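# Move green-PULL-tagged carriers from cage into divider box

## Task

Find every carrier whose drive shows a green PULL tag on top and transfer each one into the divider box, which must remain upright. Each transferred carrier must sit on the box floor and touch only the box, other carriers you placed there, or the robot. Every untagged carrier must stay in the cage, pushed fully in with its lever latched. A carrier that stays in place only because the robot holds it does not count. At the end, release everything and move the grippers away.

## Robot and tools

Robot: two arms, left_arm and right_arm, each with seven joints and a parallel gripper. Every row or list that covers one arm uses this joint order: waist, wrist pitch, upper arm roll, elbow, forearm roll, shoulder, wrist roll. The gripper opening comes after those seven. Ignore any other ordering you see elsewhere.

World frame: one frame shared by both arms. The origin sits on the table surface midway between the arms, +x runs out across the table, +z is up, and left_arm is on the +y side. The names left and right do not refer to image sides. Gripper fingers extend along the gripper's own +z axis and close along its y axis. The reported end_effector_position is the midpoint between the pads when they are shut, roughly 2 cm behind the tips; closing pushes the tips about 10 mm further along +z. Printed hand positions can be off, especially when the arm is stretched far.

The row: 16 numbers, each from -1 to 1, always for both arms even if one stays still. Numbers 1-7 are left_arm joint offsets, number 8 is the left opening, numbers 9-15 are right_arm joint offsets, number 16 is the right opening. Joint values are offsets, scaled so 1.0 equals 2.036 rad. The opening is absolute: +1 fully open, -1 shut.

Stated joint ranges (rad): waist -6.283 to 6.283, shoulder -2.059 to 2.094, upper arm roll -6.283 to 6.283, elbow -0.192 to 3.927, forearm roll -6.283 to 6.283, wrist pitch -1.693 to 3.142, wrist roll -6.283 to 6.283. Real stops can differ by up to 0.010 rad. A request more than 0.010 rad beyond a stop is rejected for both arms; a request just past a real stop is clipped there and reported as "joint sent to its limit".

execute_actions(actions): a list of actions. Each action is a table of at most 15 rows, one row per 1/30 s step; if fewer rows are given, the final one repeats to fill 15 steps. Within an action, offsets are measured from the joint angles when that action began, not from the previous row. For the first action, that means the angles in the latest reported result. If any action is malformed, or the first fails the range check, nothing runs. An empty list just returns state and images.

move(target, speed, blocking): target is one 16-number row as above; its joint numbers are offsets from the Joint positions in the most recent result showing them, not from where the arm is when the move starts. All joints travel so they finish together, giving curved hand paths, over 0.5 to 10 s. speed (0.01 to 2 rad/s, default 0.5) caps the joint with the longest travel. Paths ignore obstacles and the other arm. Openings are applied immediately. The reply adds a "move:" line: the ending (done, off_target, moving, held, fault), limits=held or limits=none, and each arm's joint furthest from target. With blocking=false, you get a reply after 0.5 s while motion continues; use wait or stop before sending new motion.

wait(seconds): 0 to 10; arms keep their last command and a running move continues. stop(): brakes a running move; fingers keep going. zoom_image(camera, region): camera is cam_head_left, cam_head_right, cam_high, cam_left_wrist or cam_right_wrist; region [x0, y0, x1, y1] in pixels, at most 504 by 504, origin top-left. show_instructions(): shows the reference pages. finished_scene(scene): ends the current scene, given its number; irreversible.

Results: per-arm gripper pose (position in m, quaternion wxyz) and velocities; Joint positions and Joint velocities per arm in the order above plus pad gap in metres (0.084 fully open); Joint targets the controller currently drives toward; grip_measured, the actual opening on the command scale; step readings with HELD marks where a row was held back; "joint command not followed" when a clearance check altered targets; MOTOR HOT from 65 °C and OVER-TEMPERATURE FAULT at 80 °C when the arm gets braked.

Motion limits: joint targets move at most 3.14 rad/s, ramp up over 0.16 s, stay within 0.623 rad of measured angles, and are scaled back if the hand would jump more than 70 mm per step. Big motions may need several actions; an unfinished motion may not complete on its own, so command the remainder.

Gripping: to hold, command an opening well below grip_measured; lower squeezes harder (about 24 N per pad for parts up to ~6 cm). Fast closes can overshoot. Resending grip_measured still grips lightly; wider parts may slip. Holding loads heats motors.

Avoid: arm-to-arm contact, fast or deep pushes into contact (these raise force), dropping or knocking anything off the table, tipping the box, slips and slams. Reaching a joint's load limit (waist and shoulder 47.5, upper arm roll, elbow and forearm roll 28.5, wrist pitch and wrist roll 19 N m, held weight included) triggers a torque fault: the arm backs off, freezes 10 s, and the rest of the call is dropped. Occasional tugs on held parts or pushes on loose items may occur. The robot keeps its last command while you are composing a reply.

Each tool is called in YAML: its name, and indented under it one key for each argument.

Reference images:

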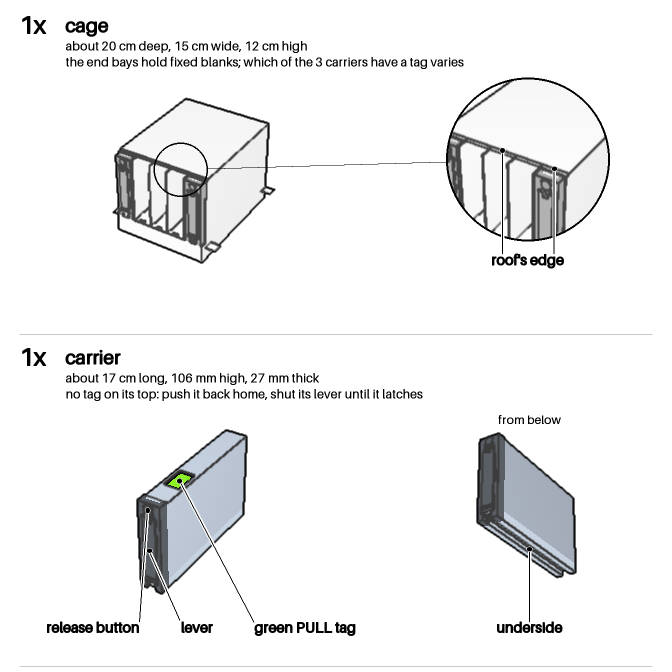

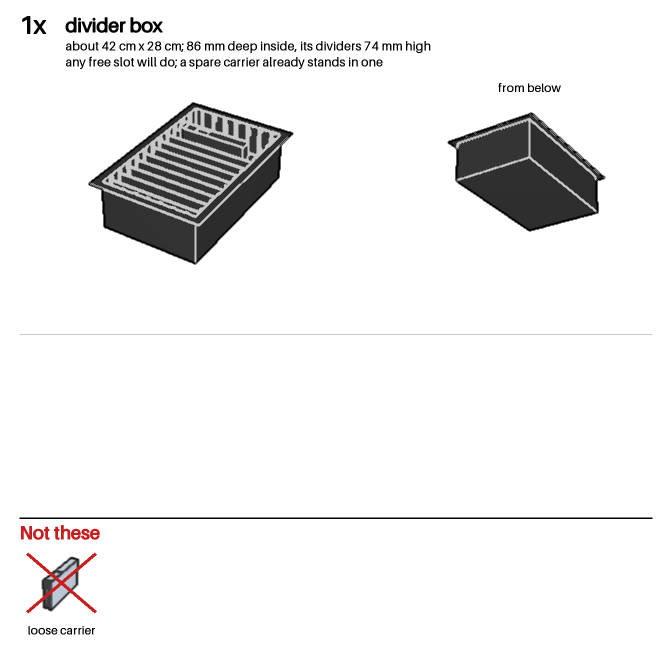

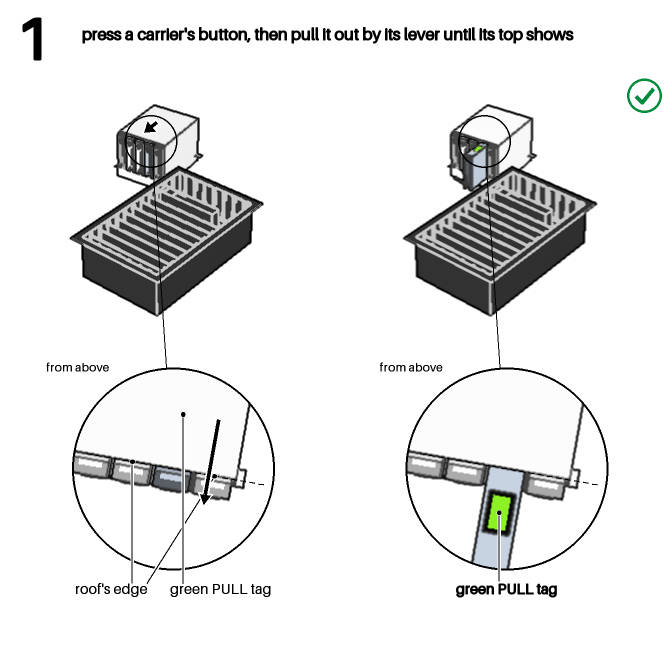

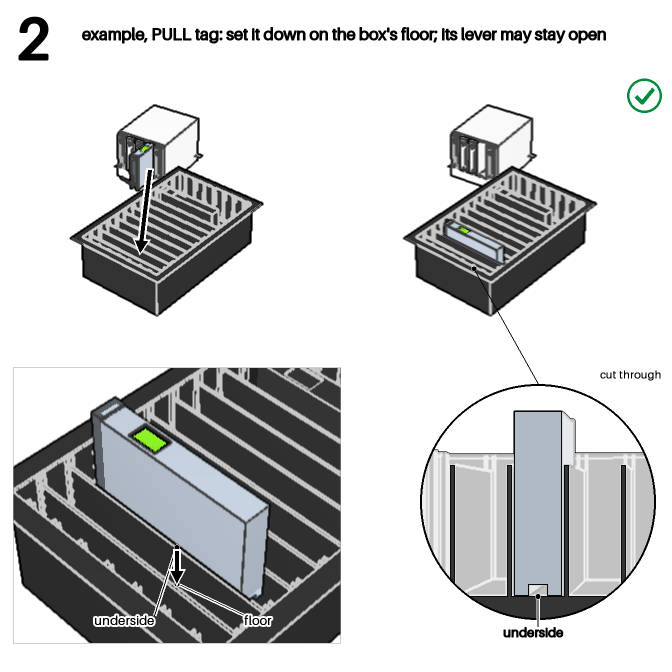

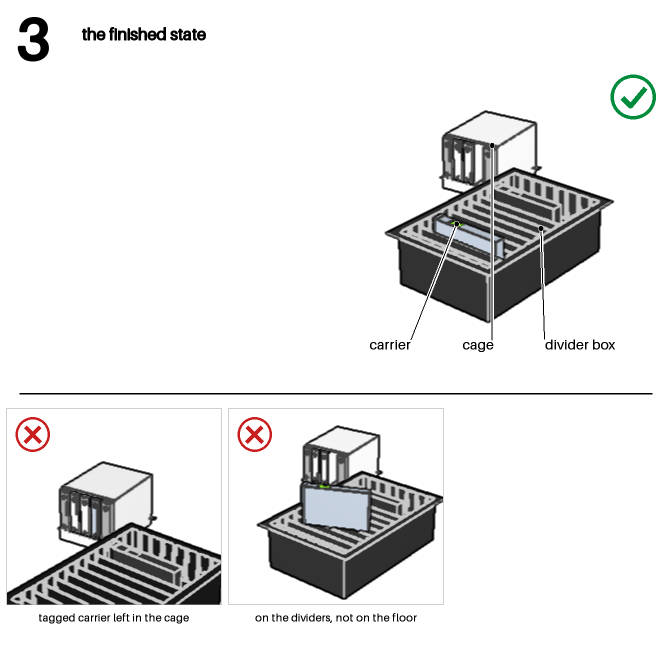

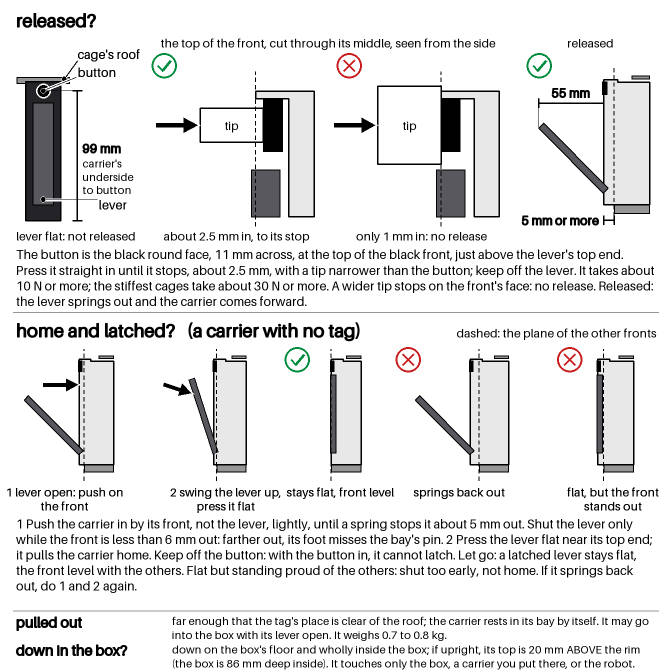

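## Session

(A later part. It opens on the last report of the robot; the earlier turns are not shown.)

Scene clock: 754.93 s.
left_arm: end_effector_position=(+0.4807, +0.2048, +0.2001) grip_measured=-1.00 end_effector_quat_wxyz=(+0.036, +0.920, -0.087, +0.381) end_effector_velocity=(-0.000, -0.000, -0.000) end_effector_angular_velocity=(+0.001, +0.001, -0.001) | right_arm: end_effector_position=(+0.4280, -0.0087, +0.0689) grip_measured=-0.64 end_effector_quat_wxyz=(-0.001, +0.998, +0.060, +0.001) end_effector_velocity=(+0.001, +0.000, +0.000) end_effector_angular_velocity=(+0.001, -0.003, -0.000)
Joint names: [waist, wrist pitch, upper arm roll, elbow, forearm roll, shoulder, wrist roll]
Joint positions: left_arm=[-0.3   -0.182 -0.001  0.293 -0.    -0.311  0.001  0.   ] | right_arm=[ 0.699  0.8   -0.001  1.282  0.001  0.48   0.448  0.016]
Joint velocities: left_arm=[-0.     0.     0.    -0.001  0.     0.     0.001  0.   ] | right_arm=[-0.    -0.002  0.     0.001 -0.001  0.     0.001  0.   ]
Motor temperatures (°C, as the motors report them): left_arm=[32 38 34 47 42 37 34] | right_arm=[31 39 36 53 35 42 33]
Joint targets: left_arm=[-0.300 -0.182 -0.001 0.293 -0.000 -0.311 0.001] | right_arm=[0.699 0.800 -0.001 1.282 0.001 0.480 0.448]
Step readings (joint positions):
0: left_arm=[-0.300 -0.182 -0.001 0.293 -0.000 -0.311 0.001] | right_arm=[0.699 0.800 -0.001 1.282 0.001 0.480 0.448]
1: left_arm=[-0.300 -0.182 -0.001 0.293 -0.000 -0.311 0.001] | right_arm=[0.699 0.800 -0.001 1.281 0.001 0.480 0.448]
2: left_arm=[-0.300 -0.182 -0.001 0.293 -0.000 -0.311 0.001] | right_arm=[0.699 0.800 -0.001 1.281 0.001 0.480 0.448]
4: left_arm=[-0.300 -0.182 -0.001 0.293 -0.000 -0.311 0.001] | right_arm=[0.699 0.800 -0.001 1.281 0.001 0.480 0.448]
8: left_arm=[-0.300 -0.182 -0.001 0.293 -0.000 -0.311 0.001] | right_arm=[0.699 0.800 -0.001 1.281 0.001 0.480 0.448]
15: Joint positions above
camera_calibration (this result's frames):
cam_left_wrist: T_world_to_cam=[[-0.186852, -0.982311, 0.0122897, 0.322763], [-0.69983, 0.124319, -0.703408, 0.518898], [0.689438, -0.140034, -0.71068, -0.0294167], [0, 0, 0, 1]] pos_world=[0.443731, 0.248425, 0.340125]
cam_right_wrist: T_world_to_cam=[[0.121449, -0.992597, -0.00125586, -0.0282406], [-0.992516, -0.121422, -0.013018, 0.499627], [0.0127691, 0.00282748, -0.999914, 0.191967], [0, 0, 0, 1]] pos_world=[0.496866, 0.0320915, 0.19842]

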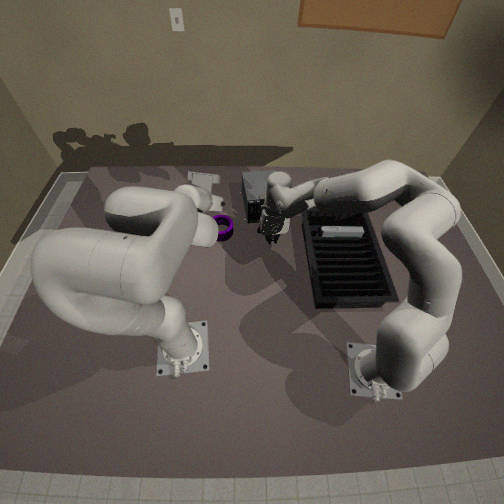

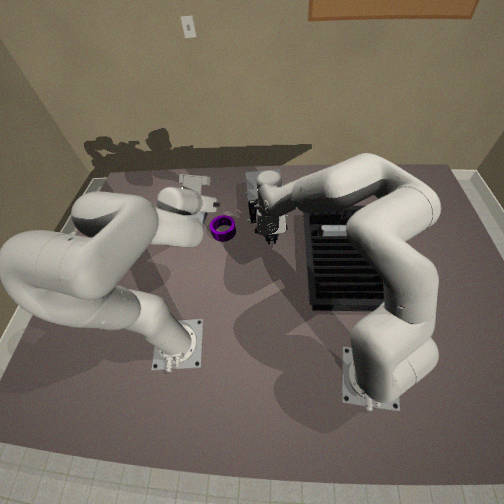

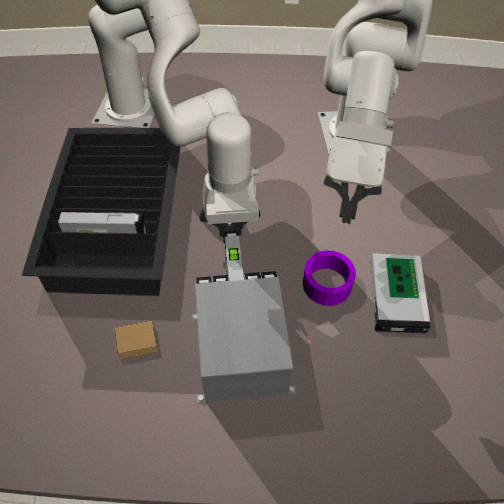

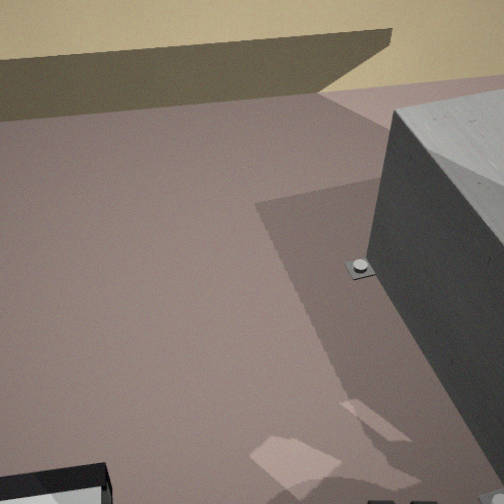

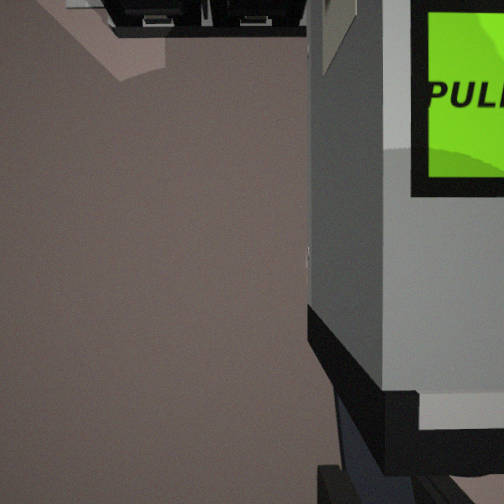

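move:
  target: [0,0,0,0,0,0,0,-1,0.012,-0.0193,0,-0.0586,0,-0.0393,0.012,-1]
  speed: 0.08

Scene clock: 767.80 s.
left_arm: end_effector_position=(+0.4807, +0.2048, +0.2001) grip_measured=-1.00 end_effector_quat_wxyz=(+0.036, +0.920, -0.087, +0.381) end_effector_velocity=(-0.000, -0.001, -0.000) end_effector_angular_velocity=(+0.000, +0.001, -0.001) | right_arm: end_effector_position=(+0.3974, -0.0121, +0.0708) grip_measured=-0.68 end_effector_quat_wxyz=(-0.000, +0.998, +0.061, -0.000) end_effector_velocity=(+0.001, +0.001, +0.000) end_effector_angular_velocity=(+0.002, -0.003, -0.000)
Joint names: [waist, wrist pitch, upper arm roll, elbow, forearm roll, shoulder, wrist roll]
Joint positions: left_arm=[-0.3   -0.182 -0.001  0.293 -0.    -0.311  0.001  0.   ] | right_arm=[0.724 0.762 0.    1.161 0.001 0.399 0.472 0.014]
Joint velocities: left_arm=[-0.     0.001 -0.002  0.     0.     0.    -0.001  0.   ] | right_arm=[ 0.001 -0.004 -0.001  0.001  0.001  0.001  0.     0.001]
Motor temperatures (°C, as the motors report them): left_arm=[32 38 34 47 42 37 34] | right_arm=[31 39 36 54 35 41 33]
Joint targets: left_arm=[-0.300 -0.182 -0.001 0.293 -0.000 -0.311 0.001] | right_arm=[0.723 0.761 -0.001 1.162 0.001 0.400 0.472]
move: done; limits=none; left_arm: farthest joint: the waist, 0.000 radians from its target (0.000 radians at the start); right_arm: farthest joint: the wrist pitch, 0.002 radians from its target (0.039 radians at the start)
camera_calibration (this result's frames):
cam_left_wrist: T_world_to_cam=[[-0.186852, -0.982311, 0.0122897, 0.322763], [-0.69983, 0.124319, -0.703408, 0.518898], [0.689438, -0.140034, -0.71068, -0.0294167], [0, 0, 0, 1]] pos_world=[0.443731, 0.248425, 0.340125]
cam_right_wrist: T_world_to_cam=[[0.122398, -0.992481, -0.000808998, -0.0282948], [-0.992422, -0.122381, -0.0110379, 0.468636], [0.0108559, 0.00215389, -0.999939, 0.195041], [0, 0, 0, 1]] pos_world=[0.466431, 0.0288503, 0.200179]

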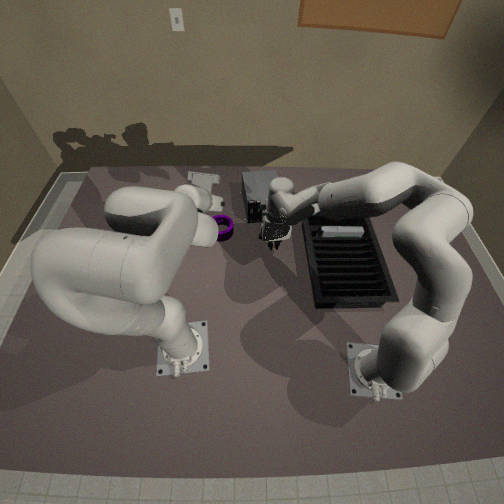

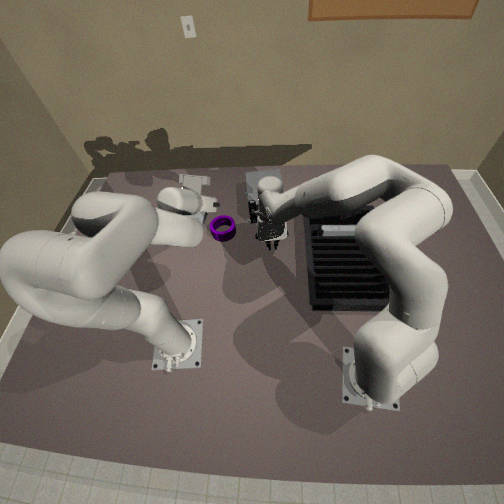

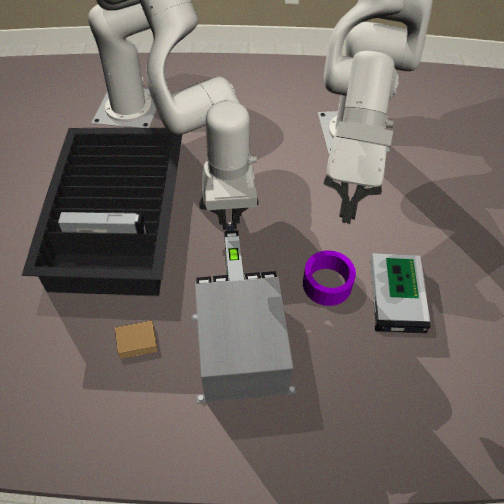

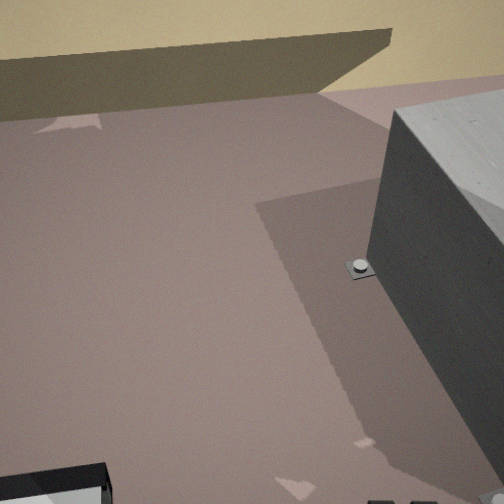

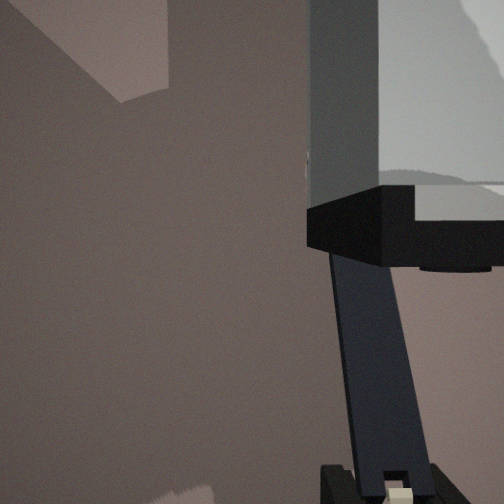

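execute_actions:
  actions:
    - [[0,0,0,0,0,0,0,-1,0,0,0,0,0,0,0,-0.75],[0,0,0,0,0,0,0,-1,0,0,0,0,0,0,0,-0.65],[0,0,0,0,0,0,0,-1,0,0,0,0,0,0,0,-0.55],[0,0,0,0,0,0,0,-1,0,0,0,0,0,0,0,-0.45],[0,0,0,0,0,0,0,-1,0,0,0,0,0,0,0,-0.35],[0,0,0,0,0,0,0,-1,0,0,0,0,0,0,0,-0.25],[0,0,0,0,0,0,0,-1,0,0,0,0,0,0,0,-0.15],[0,0,0,0,0,0,0,-1,0,0,0,0,0,0,0,-0.05],[0,0,0,0,0,0,0,-1,0,0,0,0,0,0,0,0.1]]

move:
  target: [0,0,0,0,0,0,0,-1,0,0.0285,0,0.0079,0,-0.0214,0,0.1]
  speed: 0.3

Scene clock: 849.43 s.
left_arm: end_effector_position=(+0.4807, +0.2048, +0.2001) grip_measured=-1.00 end_effector_quat_wxyz=(+0.036, +0.920, -0.087, +0.381) end_effector_velocity=(+0.000, -0.001, +0.001) end_effector_angular_velocity=(-0.001, -0.002, -0.001) | right_arm: end_effector_position=(+0.3971, -0.0121, +0.0706) grip_measured=+0.09 end_effector_quat_wxyz=(-0.000, +0.998, +0.061, -0.001) end_effector_velocity=(+0.001, +0.000, +0.000) end_effector_angular_velocity=(+0.001, -0.002, -0.001)
Joint names: [waist, wrist pitch, upper arm roll, elbow, forearm roll, shoulder, wrist roll]
Joint positions: left_arm=[-0.3   -0.182 -0.001  0.293 -0.    -0.311  0.001  0.   ] | right_arm=[0.724 0.763 0.    1.161 0.001 0.4   0.472 0.048]
Joint velocities: left_arm=[-0.001 -0.001 -0.001  0.001 -0.     0.    -0.001  0.   ] | right_arm=[-0.    -0.001 -0.     0.    -0.    -0.     0.001  0.   ]
Motor temperatures (°C, as the motors report them): left_arm=[32 38 34 47 42 37 34] | right_arm=[31 37 35 52 35 41 33]
Joint targets: left_arm=[-0.300 -0.182 -0.001 0.293 -0.000 -0.311 0.001] | right_arm=[0.724 0.762 0.000 1.161 0.001 0.399 0.472]
Step readings (joint positions):
0: left_arm=[-0.300 -0.182 -0.001 0.293 -0.000 -0.311 0.001] | right_arm=[0.723 0.761 -0.001 1.162 0.001 0.400 0.472]
1: left_arm=[-0.300 -0.182 -0.001 0.293 -0.000 -0.311 0.001] | right_arm=[0.723 0.761 -0.001 1.162 0.001 0.400 0.472]
2: left_arm=[-0.300 -0.182 -0.001 0.293 -0.000 -0.311 0.001] | right_arm=[0.723 0.761 -0.001 1.162 0.001 0.400 0.472]
4: left_arm=[-0.300 -0.182 -0.001 0.293 -0.000 -0.311 0.001] | right_arm=[0.723 0.762 -0.000 1.162 0.001 0.400 0.472]
8: left_arm=[-0.300 -0.182 -0.001 0.293 -0.000 -0.311 0.001] | right_arm=[0.725 0.764 0.002 1.159 0.002 0.401 0.472]
15: Joint positions above
camera_calibration (this result's frames):
cam_left_wrist: T_world_to_cam=[[-0.186852, -0.982311, 0.0122896, 0.322763], [-0.69983, 0.124319, -0.703408, 0.518898], [0.689438, -0.140034, -0.71068, -0.0294167], [0, 0, 0, 1]] pos_world=[0.443731, 0.248425, 0.340125]
cam_right_wrist: T_world_to_cam=[[0.122552, -0.992462, -0.00056875, -0.0283616], [-0.99241, -0.122539, -0.0103699, 0.468331], [0.0102221, 0.00183528, -0.999946, 0.195059], [0, 0, 0, 1]] pos_world=[0.466258, 0.028883, 0.199889]

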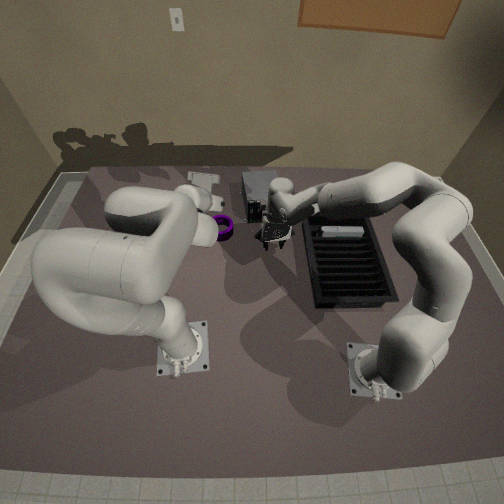

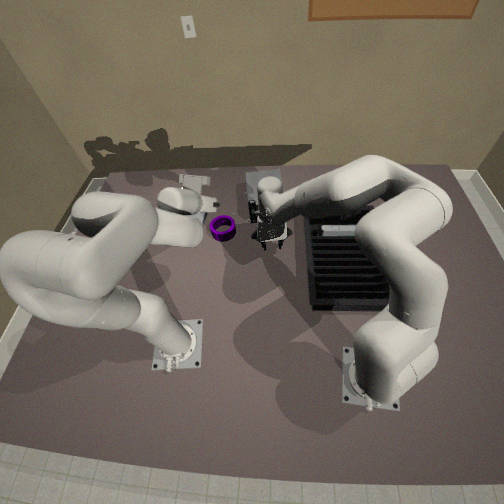

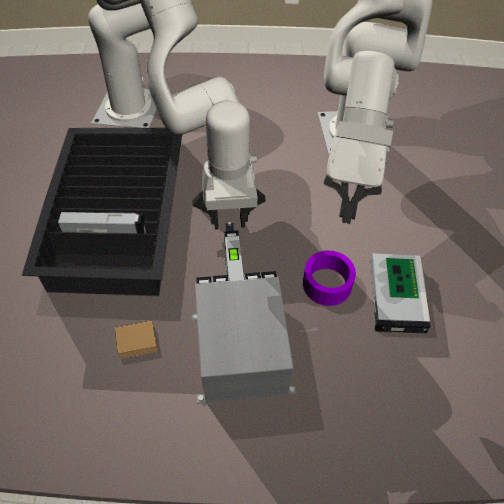

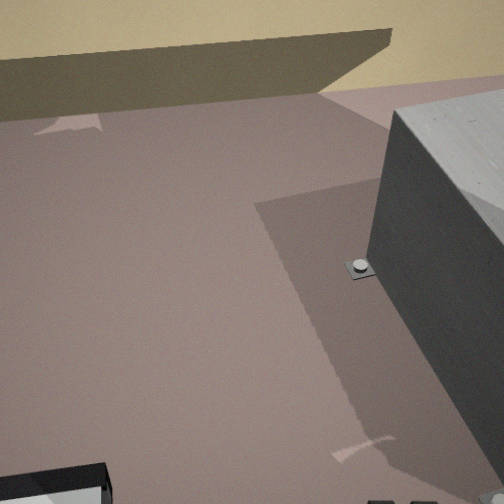

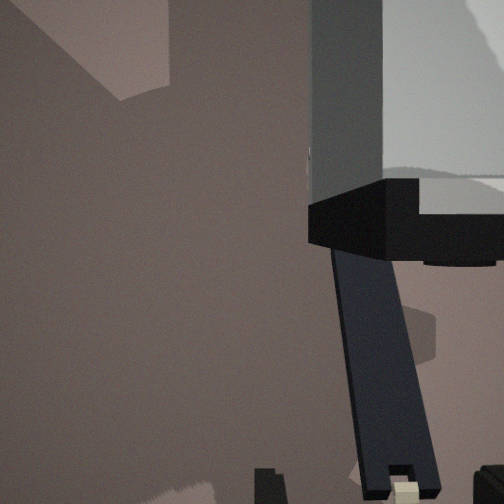

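Scene clock: 850.33 s.
left_arm: end_effector_position=(+0.4807, +0.2048, +0.2001) grip_measured=-1.00 end_effector_quat_wxyz=(+0.036, +0.920, -0.087, +0.381) end_effector_velocity=(+0.000, -0.001, +0.000) end_effector_angular_velocity=(-0.000, -0.001, -0.002) | right_arm: end_effector_position=(+0.3974, -0.0119, +0.0950) grip_measured=+0.09 end_effector_quat_wxyz=(-0.001, +0.998, +0.061, -0.000) end_effector_velocity=(+0.001, +0.000, +0.002) end_effector_angular_velocity=(+0.001, -0.002, +0.001)
Joint names: [waist, wrist pitch, upper arm roll, elbow, forearm roll, shoulder, wrist roll]
Joint positions: left_arm=[-0.3   -0.182 -0.001  0.293 -0.    -0.311  0.001  0.   ] | right_arm=[0.724 0.82  0.    1.177 0.001 0.356 0.472 0.048]
Joint velocities: left_arm=[-0.    -0.001 -0.002  0.    -0.    -0.    -0.001  0.   ] | right_arm=[ 0.     0.001 -0.     0.001 -0.    -0.002 -0.001  0.   ]
Motor temperatures (°C, as the motors report them): left_arm=[32 38 34 47 42 37 34] | right_arm=[31 37 35 52 35 41 33]
Joint targets: left_arm=[-0.300 -0.182 -0.001 0.293 -0.000 -0.311 0.001] | right_arm=[0.724 0.821 0.000 1.177 0.001 0.356 0.472]
move: done; limits=none; left_arm: farthest joint: the waist, 0.000 radians from its target (0.000 radians at the start); right_arm: farthest joint: the wrist pitch, 0.001 radians from its target (0.058 radians at the start)
camera_calibration (this result's frames):
cam_left_wrist: T_world_to_cam=[[-0.186852, -0.982311, 0.0122897, 0.322763], [-0.69983, 0.124319, -0.703408, 0.518898], [0.689438, -0.140034, -0.71068, -0.0294167], [0, 0, 0, 1]] pos_world=[0.443731, 0.248425, 0.340125]
cam_right_wrist: T_world_to_cam=[[0.122618, -0.992453, -0.00117514, -0.0281393], [-0.992391, -0.122597, -0.0114498, 0.46898], [0.0112194, 0.00257016, -0.999934, 0.219149], [0, 0, 0, 1]] pos_world=[0.466403, 0.0290052, 0.224471]

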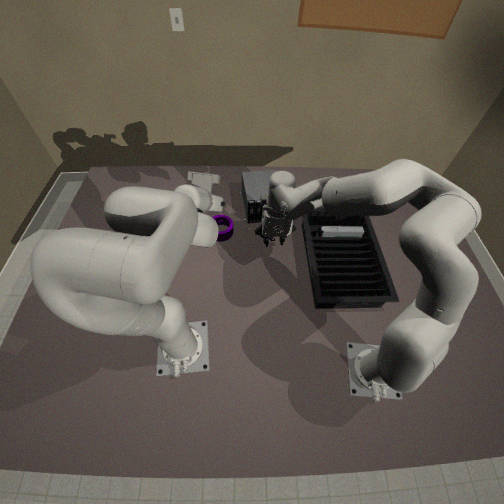

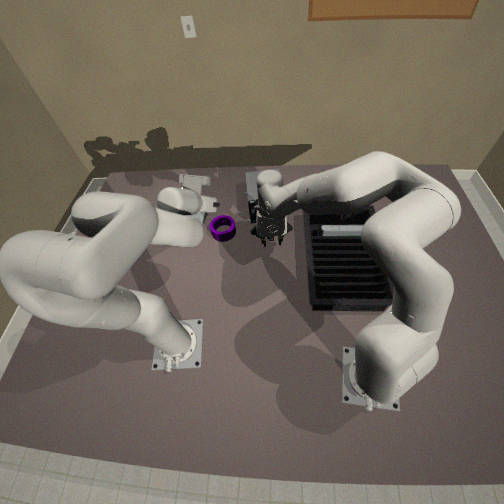

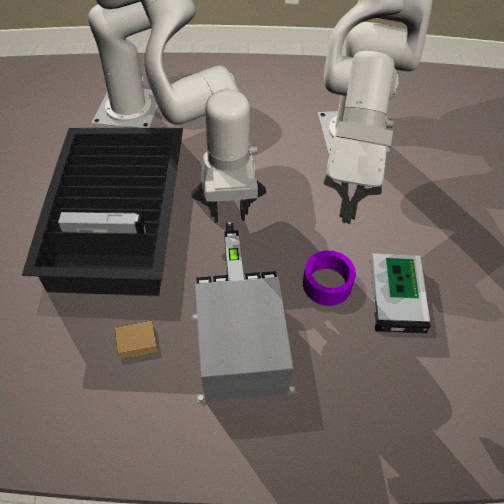

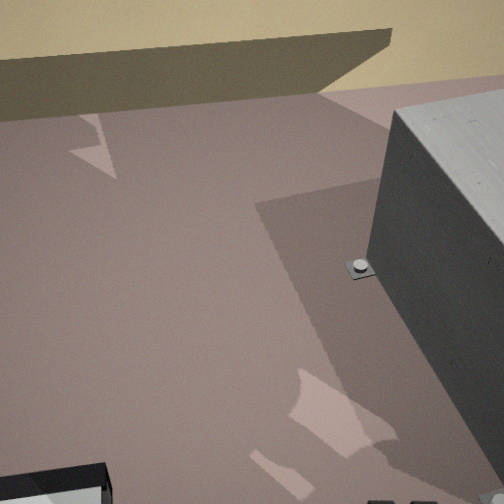

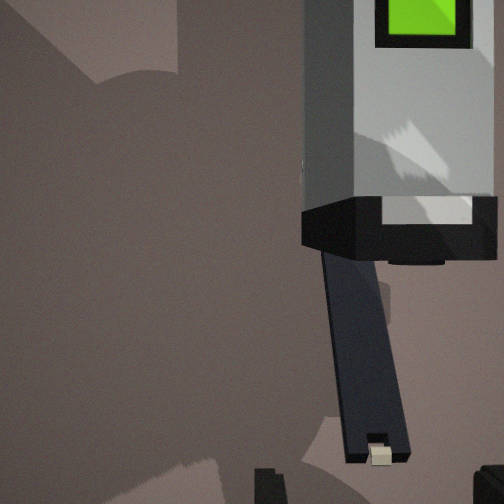

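move:
  target: [0,0,0,0,0,0,0,-1,-0.0353,0.0727,0,0.2092,0,0.1370,-0.0348,0.1]
  speed: 0.4

Scene clock: 863.07 s.
left_arm: end_effector_position=(+0.4807, +0.2048, +0.2001) grip_measured=-1.00 end_effector_quat_wxyz=(+0.036, +0.920, -0.087, +0.381) end_effector_velocity=(-0.000, -0.000, -0.001) end_effector_angular_velocity=(+0.000, +0.002, -0.001) | right_arm: end_effector_position=(+0.4929, -0.0007, +0.0898) grip_measured=+0.09 end_effector_quat_wxyz=(-0.000, +0.998, +0.060, -0.001) end_effector_velocity=(+0.001, -0.000, -0.000) end_effector_angular_velocity=(+0.002, +0.001, -0.004)
Joint names: [waist, wrist pitch, upper arm roll, elbow, forearm roll, shoulder, wrist roll]
Joint positions: left_arm=[-0.3   -0.182 -0.001  0.293 -0.    -0.311  0.001  0.   ] | right_arm=[0.652 0.968 0.    1.603 0.001 0.635 0.401 0.048]
Joint velocities: left_arm=[-0.     0.001 -0.001 -0.     0.     0.    -0.     0.   ] | right_arm=[-0.002  0.    -0.001  0.003  0.004  0.003 -0.001  0.   ]
Motor temperatures (°C, as the motors report them): left_arm=[32 38 34 47 42 37 34] | right_arm=[31 37 35 53 35 41 33]
Joint targets: left_arm=[-0.300 -0.182 -0.001 0.293 -0.000 -0.311 0.001] | right_arm=[0.652 0.968 0.000 1.603 0.001 0.635 0.401]
move: done; limits=none; left_arm: farthest joint: the waist, 0.000 radians from its target (0.000 radians at the start); right_arm: farthest joint: the waist, 0.000 radians from its target (0.072 radians at the start)
camera_calibration (this result's frames):
cam_left_wrist: T_world_to_cam=[[-0.186852, -0.982311, 0.0122896, 0.322763], [-0.69983, 0.124319, -0.703408, 0.518898], [0.689437, -0.140034, -0.71068, -0.0294166], [0, 0, 0, 1]] pos_world=[0.443731, 0.248425, 0.340125]
cam_right_wrist: T_world_to_cam=[[0.121841, -0.992549, -0.000973671, -0.0283864], [-0.992496, -0.121824, -0.0105434, 0.565083], [0.0103462, 0.00225098, -0.999944, 0.213223], [0, 0, 0, 1]] pos_world=[0.562095, 0.0401856, 0.219141]

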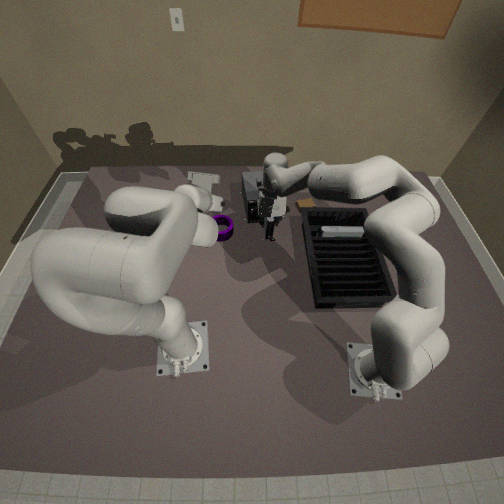

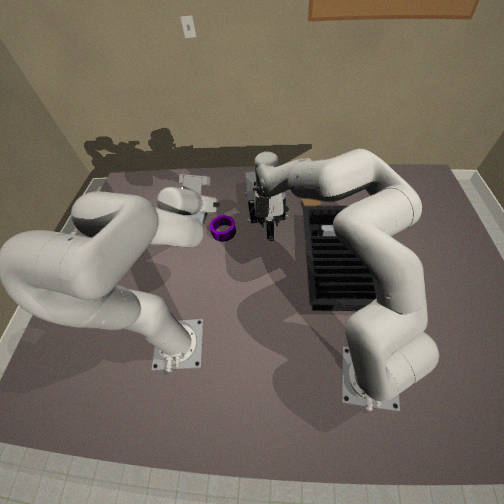

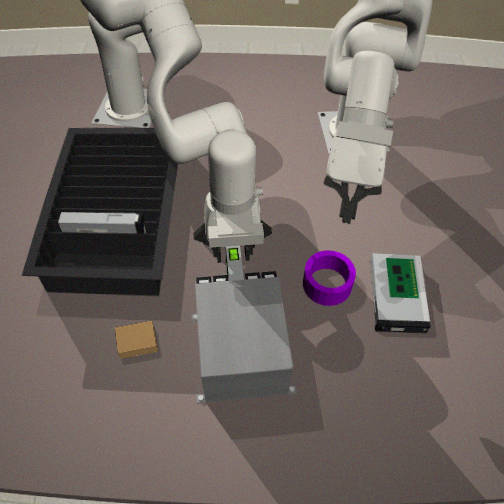

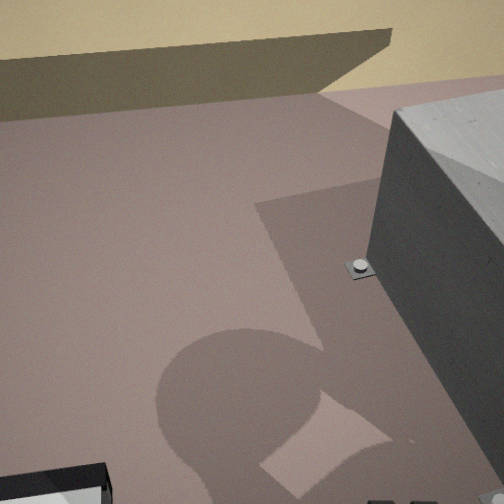

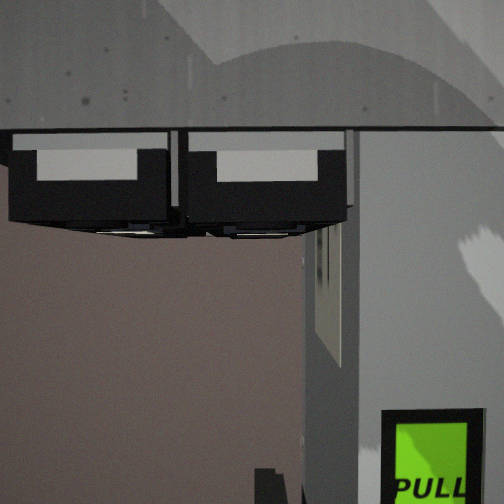

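execute_actions:
  actions:
    - [[0,0,0,0,0,0,0,-1,0,0,0,0,0,0,0,0.0],[0,0,0,0,0,0,0,-1,0,0,0,0,0,0,0,-0.1],[0,0,0,0,0,0,0,-1,0,0,0,0,0,0,0,-0.2],[0,0,0,0,0,0,0,-1,0,0,0,0,0,0,0,-0.3],[0,0,0,0,0,0,0,-1,0,0,0,0,0,0,0,-0.4],[0,0,0,0,0,0,0,-1,0,0,0,0,0,0,0,-0.5],[0,0,0,0,0,0,0,-1,0,0,0,0,0,0,0,-0.6],[0,0,0,0,0,0,0,-1,0,0,0,0,0,0,0,-0.7],[0,0,0,0,0,0,0,-1,0,0,0,0,0,0,0,-0.8],[0,0,0,0,0,0,0,-1,0,0,0,0,0,0,0,-0.9],[0,0,0,0,0,0,0,-1,0,0,0,0,0,0,0,-1]]

Scene clock: 868.93 s.
left_arm: end_effector_position=(+0.4807, +0.2048, +0.2001) grip_measured=-1.00 end_effector_quat_wxyz=(+0.036, +0.920, -0.087, +0.381) end_effector_velocity=(-0.000, -0.001, +0.000) end_effector_angular_velocity=(-0.000, -0.001, -0.001) | right_arm: end_effector_position=(+0.4930, -0.0009, +0.0898) grip_measured=-0.40 end_effector_quat_wxyz=(-0.000, +0.998, +0.060, -0.001) end_effector_velocity=(-0.000, +0.000, +0.000) end_effector_angular_velocity=(-0.001, -0.001, +0.002)
Joint names: [waist, wrist pitch, upper arm roll, elbow, forearm roll, shoulder, wrist roll]
Joint positions: left_arm=[-0.3   -0.182 -0.001  0.293 -0.    -0.311  0.001  0.   ] | right_arm=[0.652 0.969 0.    1.603 0.001 0.635 0.401 0.027]
Joint velocities: left_arm=[-0.001 -0.001 -0.001 -0.001 -0.     0.    -0.     0.   ] | right_arm=[ 0.001 -0.     0.     0.    -0.002  0.    -0.     0.   ]
Motor temperatures (°C, as the motors report them): left_arm=[32 38 34 47 42 37 34] | right_arm=[31 37 35 54 35 42 33]
Joint targets: left_arm=[-0.300 -0.182 -0.001 0.293 -0.000 -0.311 0.001] | right_arm=[0.652 0.968 0.000 1.603 0.001 0.635 0.401]
Step readings (joint positions):
0: left_arm=[-0.300 -0.182 -0.001 0.293 -0.000 -0.311 0.001] | right_arm=[0.652 0.968 0.000 1.603 0.001 0.635 0.401]
1: left_arm=[-0.300 -0.182 -0.001 0.293 -0.000 -0.311 0.001] | right_arm=[0.652 0.968 0.000 1.603 0.001 0.635 0.401]
2: left_arm=[-0.300 -0.182 -0.001 0.293 -0.000 -0.311 0.001] | right_arm=[0.652 0.968 0.000 1.603 0.001 0.635 0.401]
4: left_arm=[-0.300 -0.182 -0.001 0.293 -0.000 -0.311 0.001] | right_arm=[0.652 0.968 0.000 1.603 0.001 0.635 0.401]
8: left_arm=[-0.300 -0.182 -0.001 0.293 -0.000 -0.311 0.001] | right_arm=[0.652 0.969 0.000 1.602 0.002 0.635 0.401]
15: Joint positions above
camera_calibration (this result's frames):
cam_left_wrist: T_world_to_cam=[[-0.186853, -0.982311, 0.0122896, 0.322763], [-0.69983, 0.12432, -0.703408, 0.518898], [0.689437, -0.140034, -0.71068, -0.0294166], [0, 0, 0, 1]] pos_world=[0.443731, 0.248425, 0.340125]
cam_right_wrist: T_world_to_cam=[[0.121538, -0.992586, -0.000908286, -0.0284138], [-0.992534, -0.121522, -0.0104233, 0.565109], [0.0102357, 0.00216834, -0.999945, 0.213294], [0, 0, 0, 1]] pos_world=[0.56216, 0.0400076, 0.219147]

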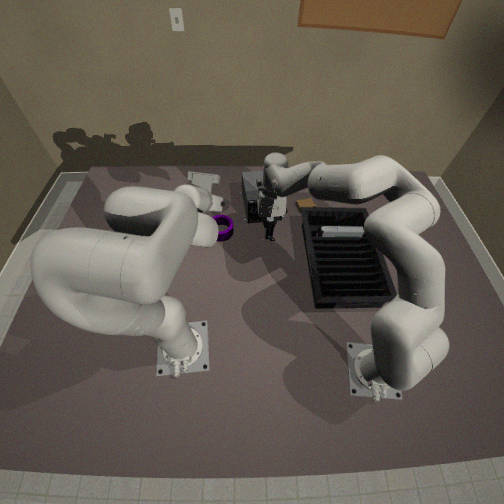

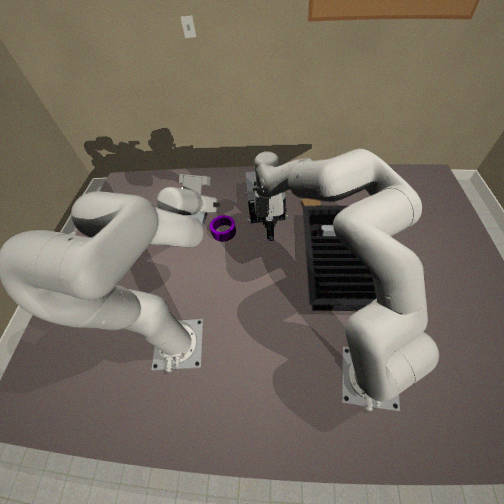

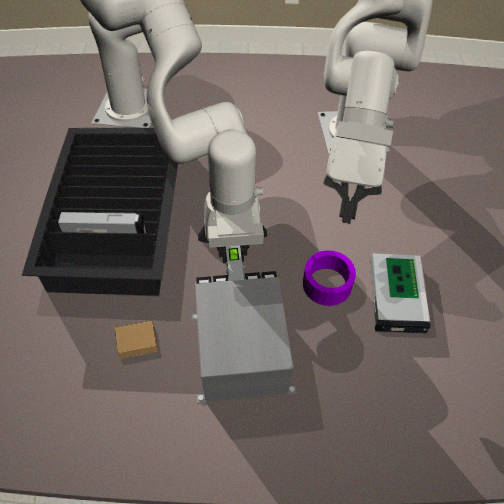

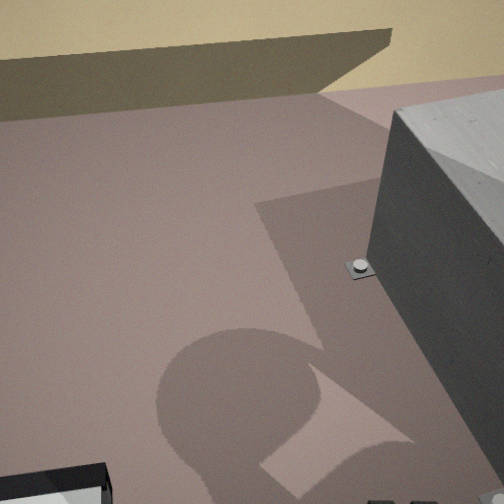

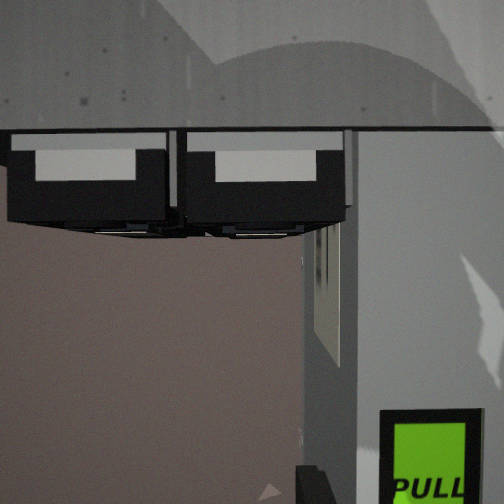

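move:
  target: [0,0,0,0,0,0,0,-1,0,0.0053,0,0.0020,0,-0.0033,0,-1]
  speed: 0.02

Scene clock: 874.57 s.
left_arm: end_effector_position=(+0.4807, +0.2048, +0.2001) grip_measured=-1.00 end_effector_quat_wxyz=(+0.036, +0.920, -0.087, +0.381) end_effector_velocity=(+0.000, -0.000, +0.000) end_effector_angular_velocity=(-0.001, -0.001, +0.000) | right_arm: end_effector_position=(+0.4917, -0.0010, +0.0931) grip_measured=-0.40 end_effector_quat_wxyz=(+0.000, +0.998, +0.060, -0.003) end_effector_velocity=(-0.000, +0.000, +0.002) end_effector_angular_velocity=(-0.000, -0.001, +0.001)
Joint names: [waist, wrist pitch, upper arm roll, elbow, forearm roll, shoulder, wrist roll]
Joint positions: left_arm=[-0.3   -0.182 -0.001  0.293 -0.    -0.311  0.001  0.   ] | right_arm=[0.652 0.98  0.001 1.605 0.002 0.629 0.401 0.027]
Joint velocities: left_arm=[-0.    -0.     0.     0.     0.    -0.    -0.001  0.   ] | right_arm=[ 0.001  0.004 -0.     0.002 -0.001 -0.003 -0.     0.   ]
Motor temperatures (°C, as the motors report them): left_arm=[32 38 34 47 42 37 34] | right_arm=[31 37 35 55 35 42 33]
Joint targets: left_arm=[-0.300 -0.182 -0.001 0.293 -0.000 -0.311 0.001] | right_arm=[0.652 0.979 0.000 1.607 0.001 0.628 0.401]
move: done; limits=none; left_arm: farthest joint: the waist, 0.000 radians from its target (0.000 radians at the start); right_arm: farthest joint: the elbow, 0.002 radians from its target (0.004 radians at the start)
camera_calibration (this result's frames):
cam_left_wrist: T_world_to_cam=[[-0.186853, -0.982311, 0.0122896, 0.322763], [-0.69983, 0.12432, -0.703408, 0.518898], [0.689438, -0.140034, -0.71068, -0.0294166], [0, 0, 0, 1]] pos_world=[0.443731, 0.248425, 0.340125]
cam_right_wrist: T_world_to_cam=[[0.122143, -0.992512, 0.000283121, -0.0287616], [-0.992492, -0.122142, -0.00634563, 0.563433], [0.0063327, 0.000494078, -0.99998, 0.218521], [0, 0, 0, 1]] pos_world=[0.561333, 0.0401648, 0.2221]

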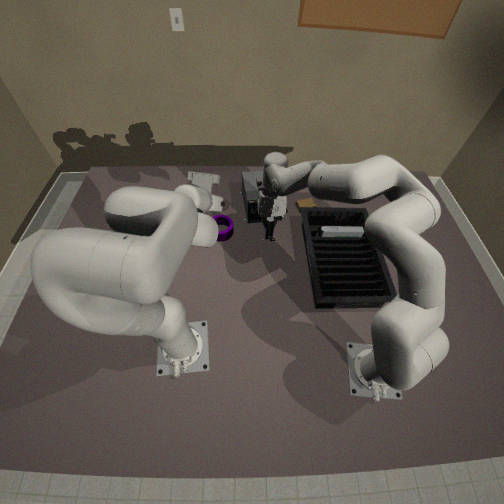

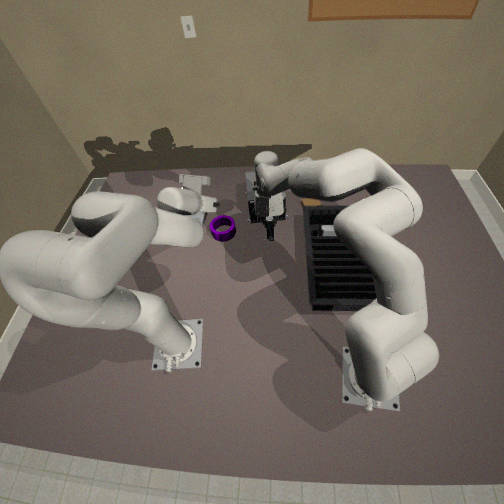

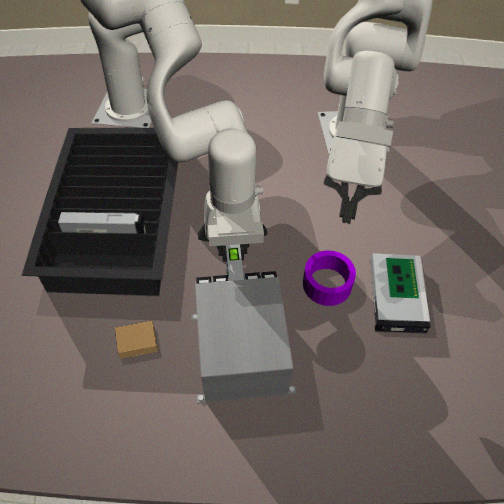

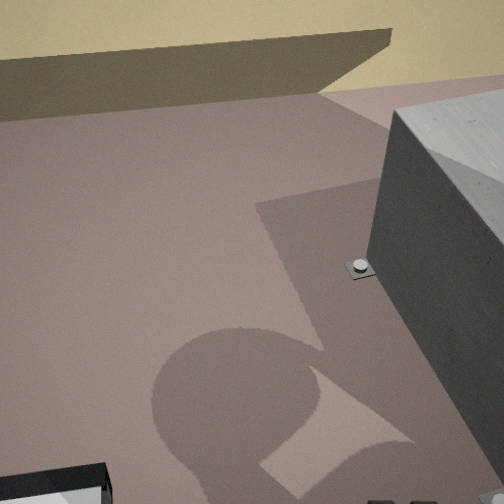

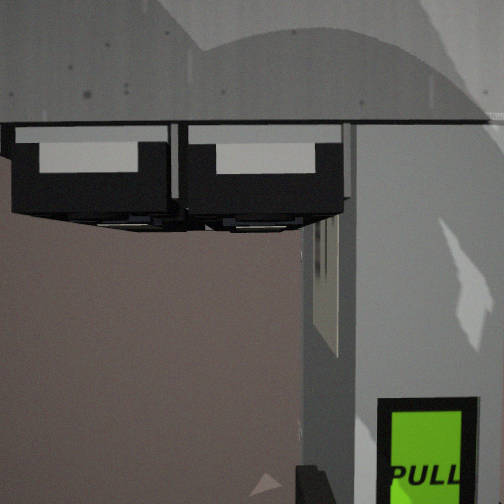

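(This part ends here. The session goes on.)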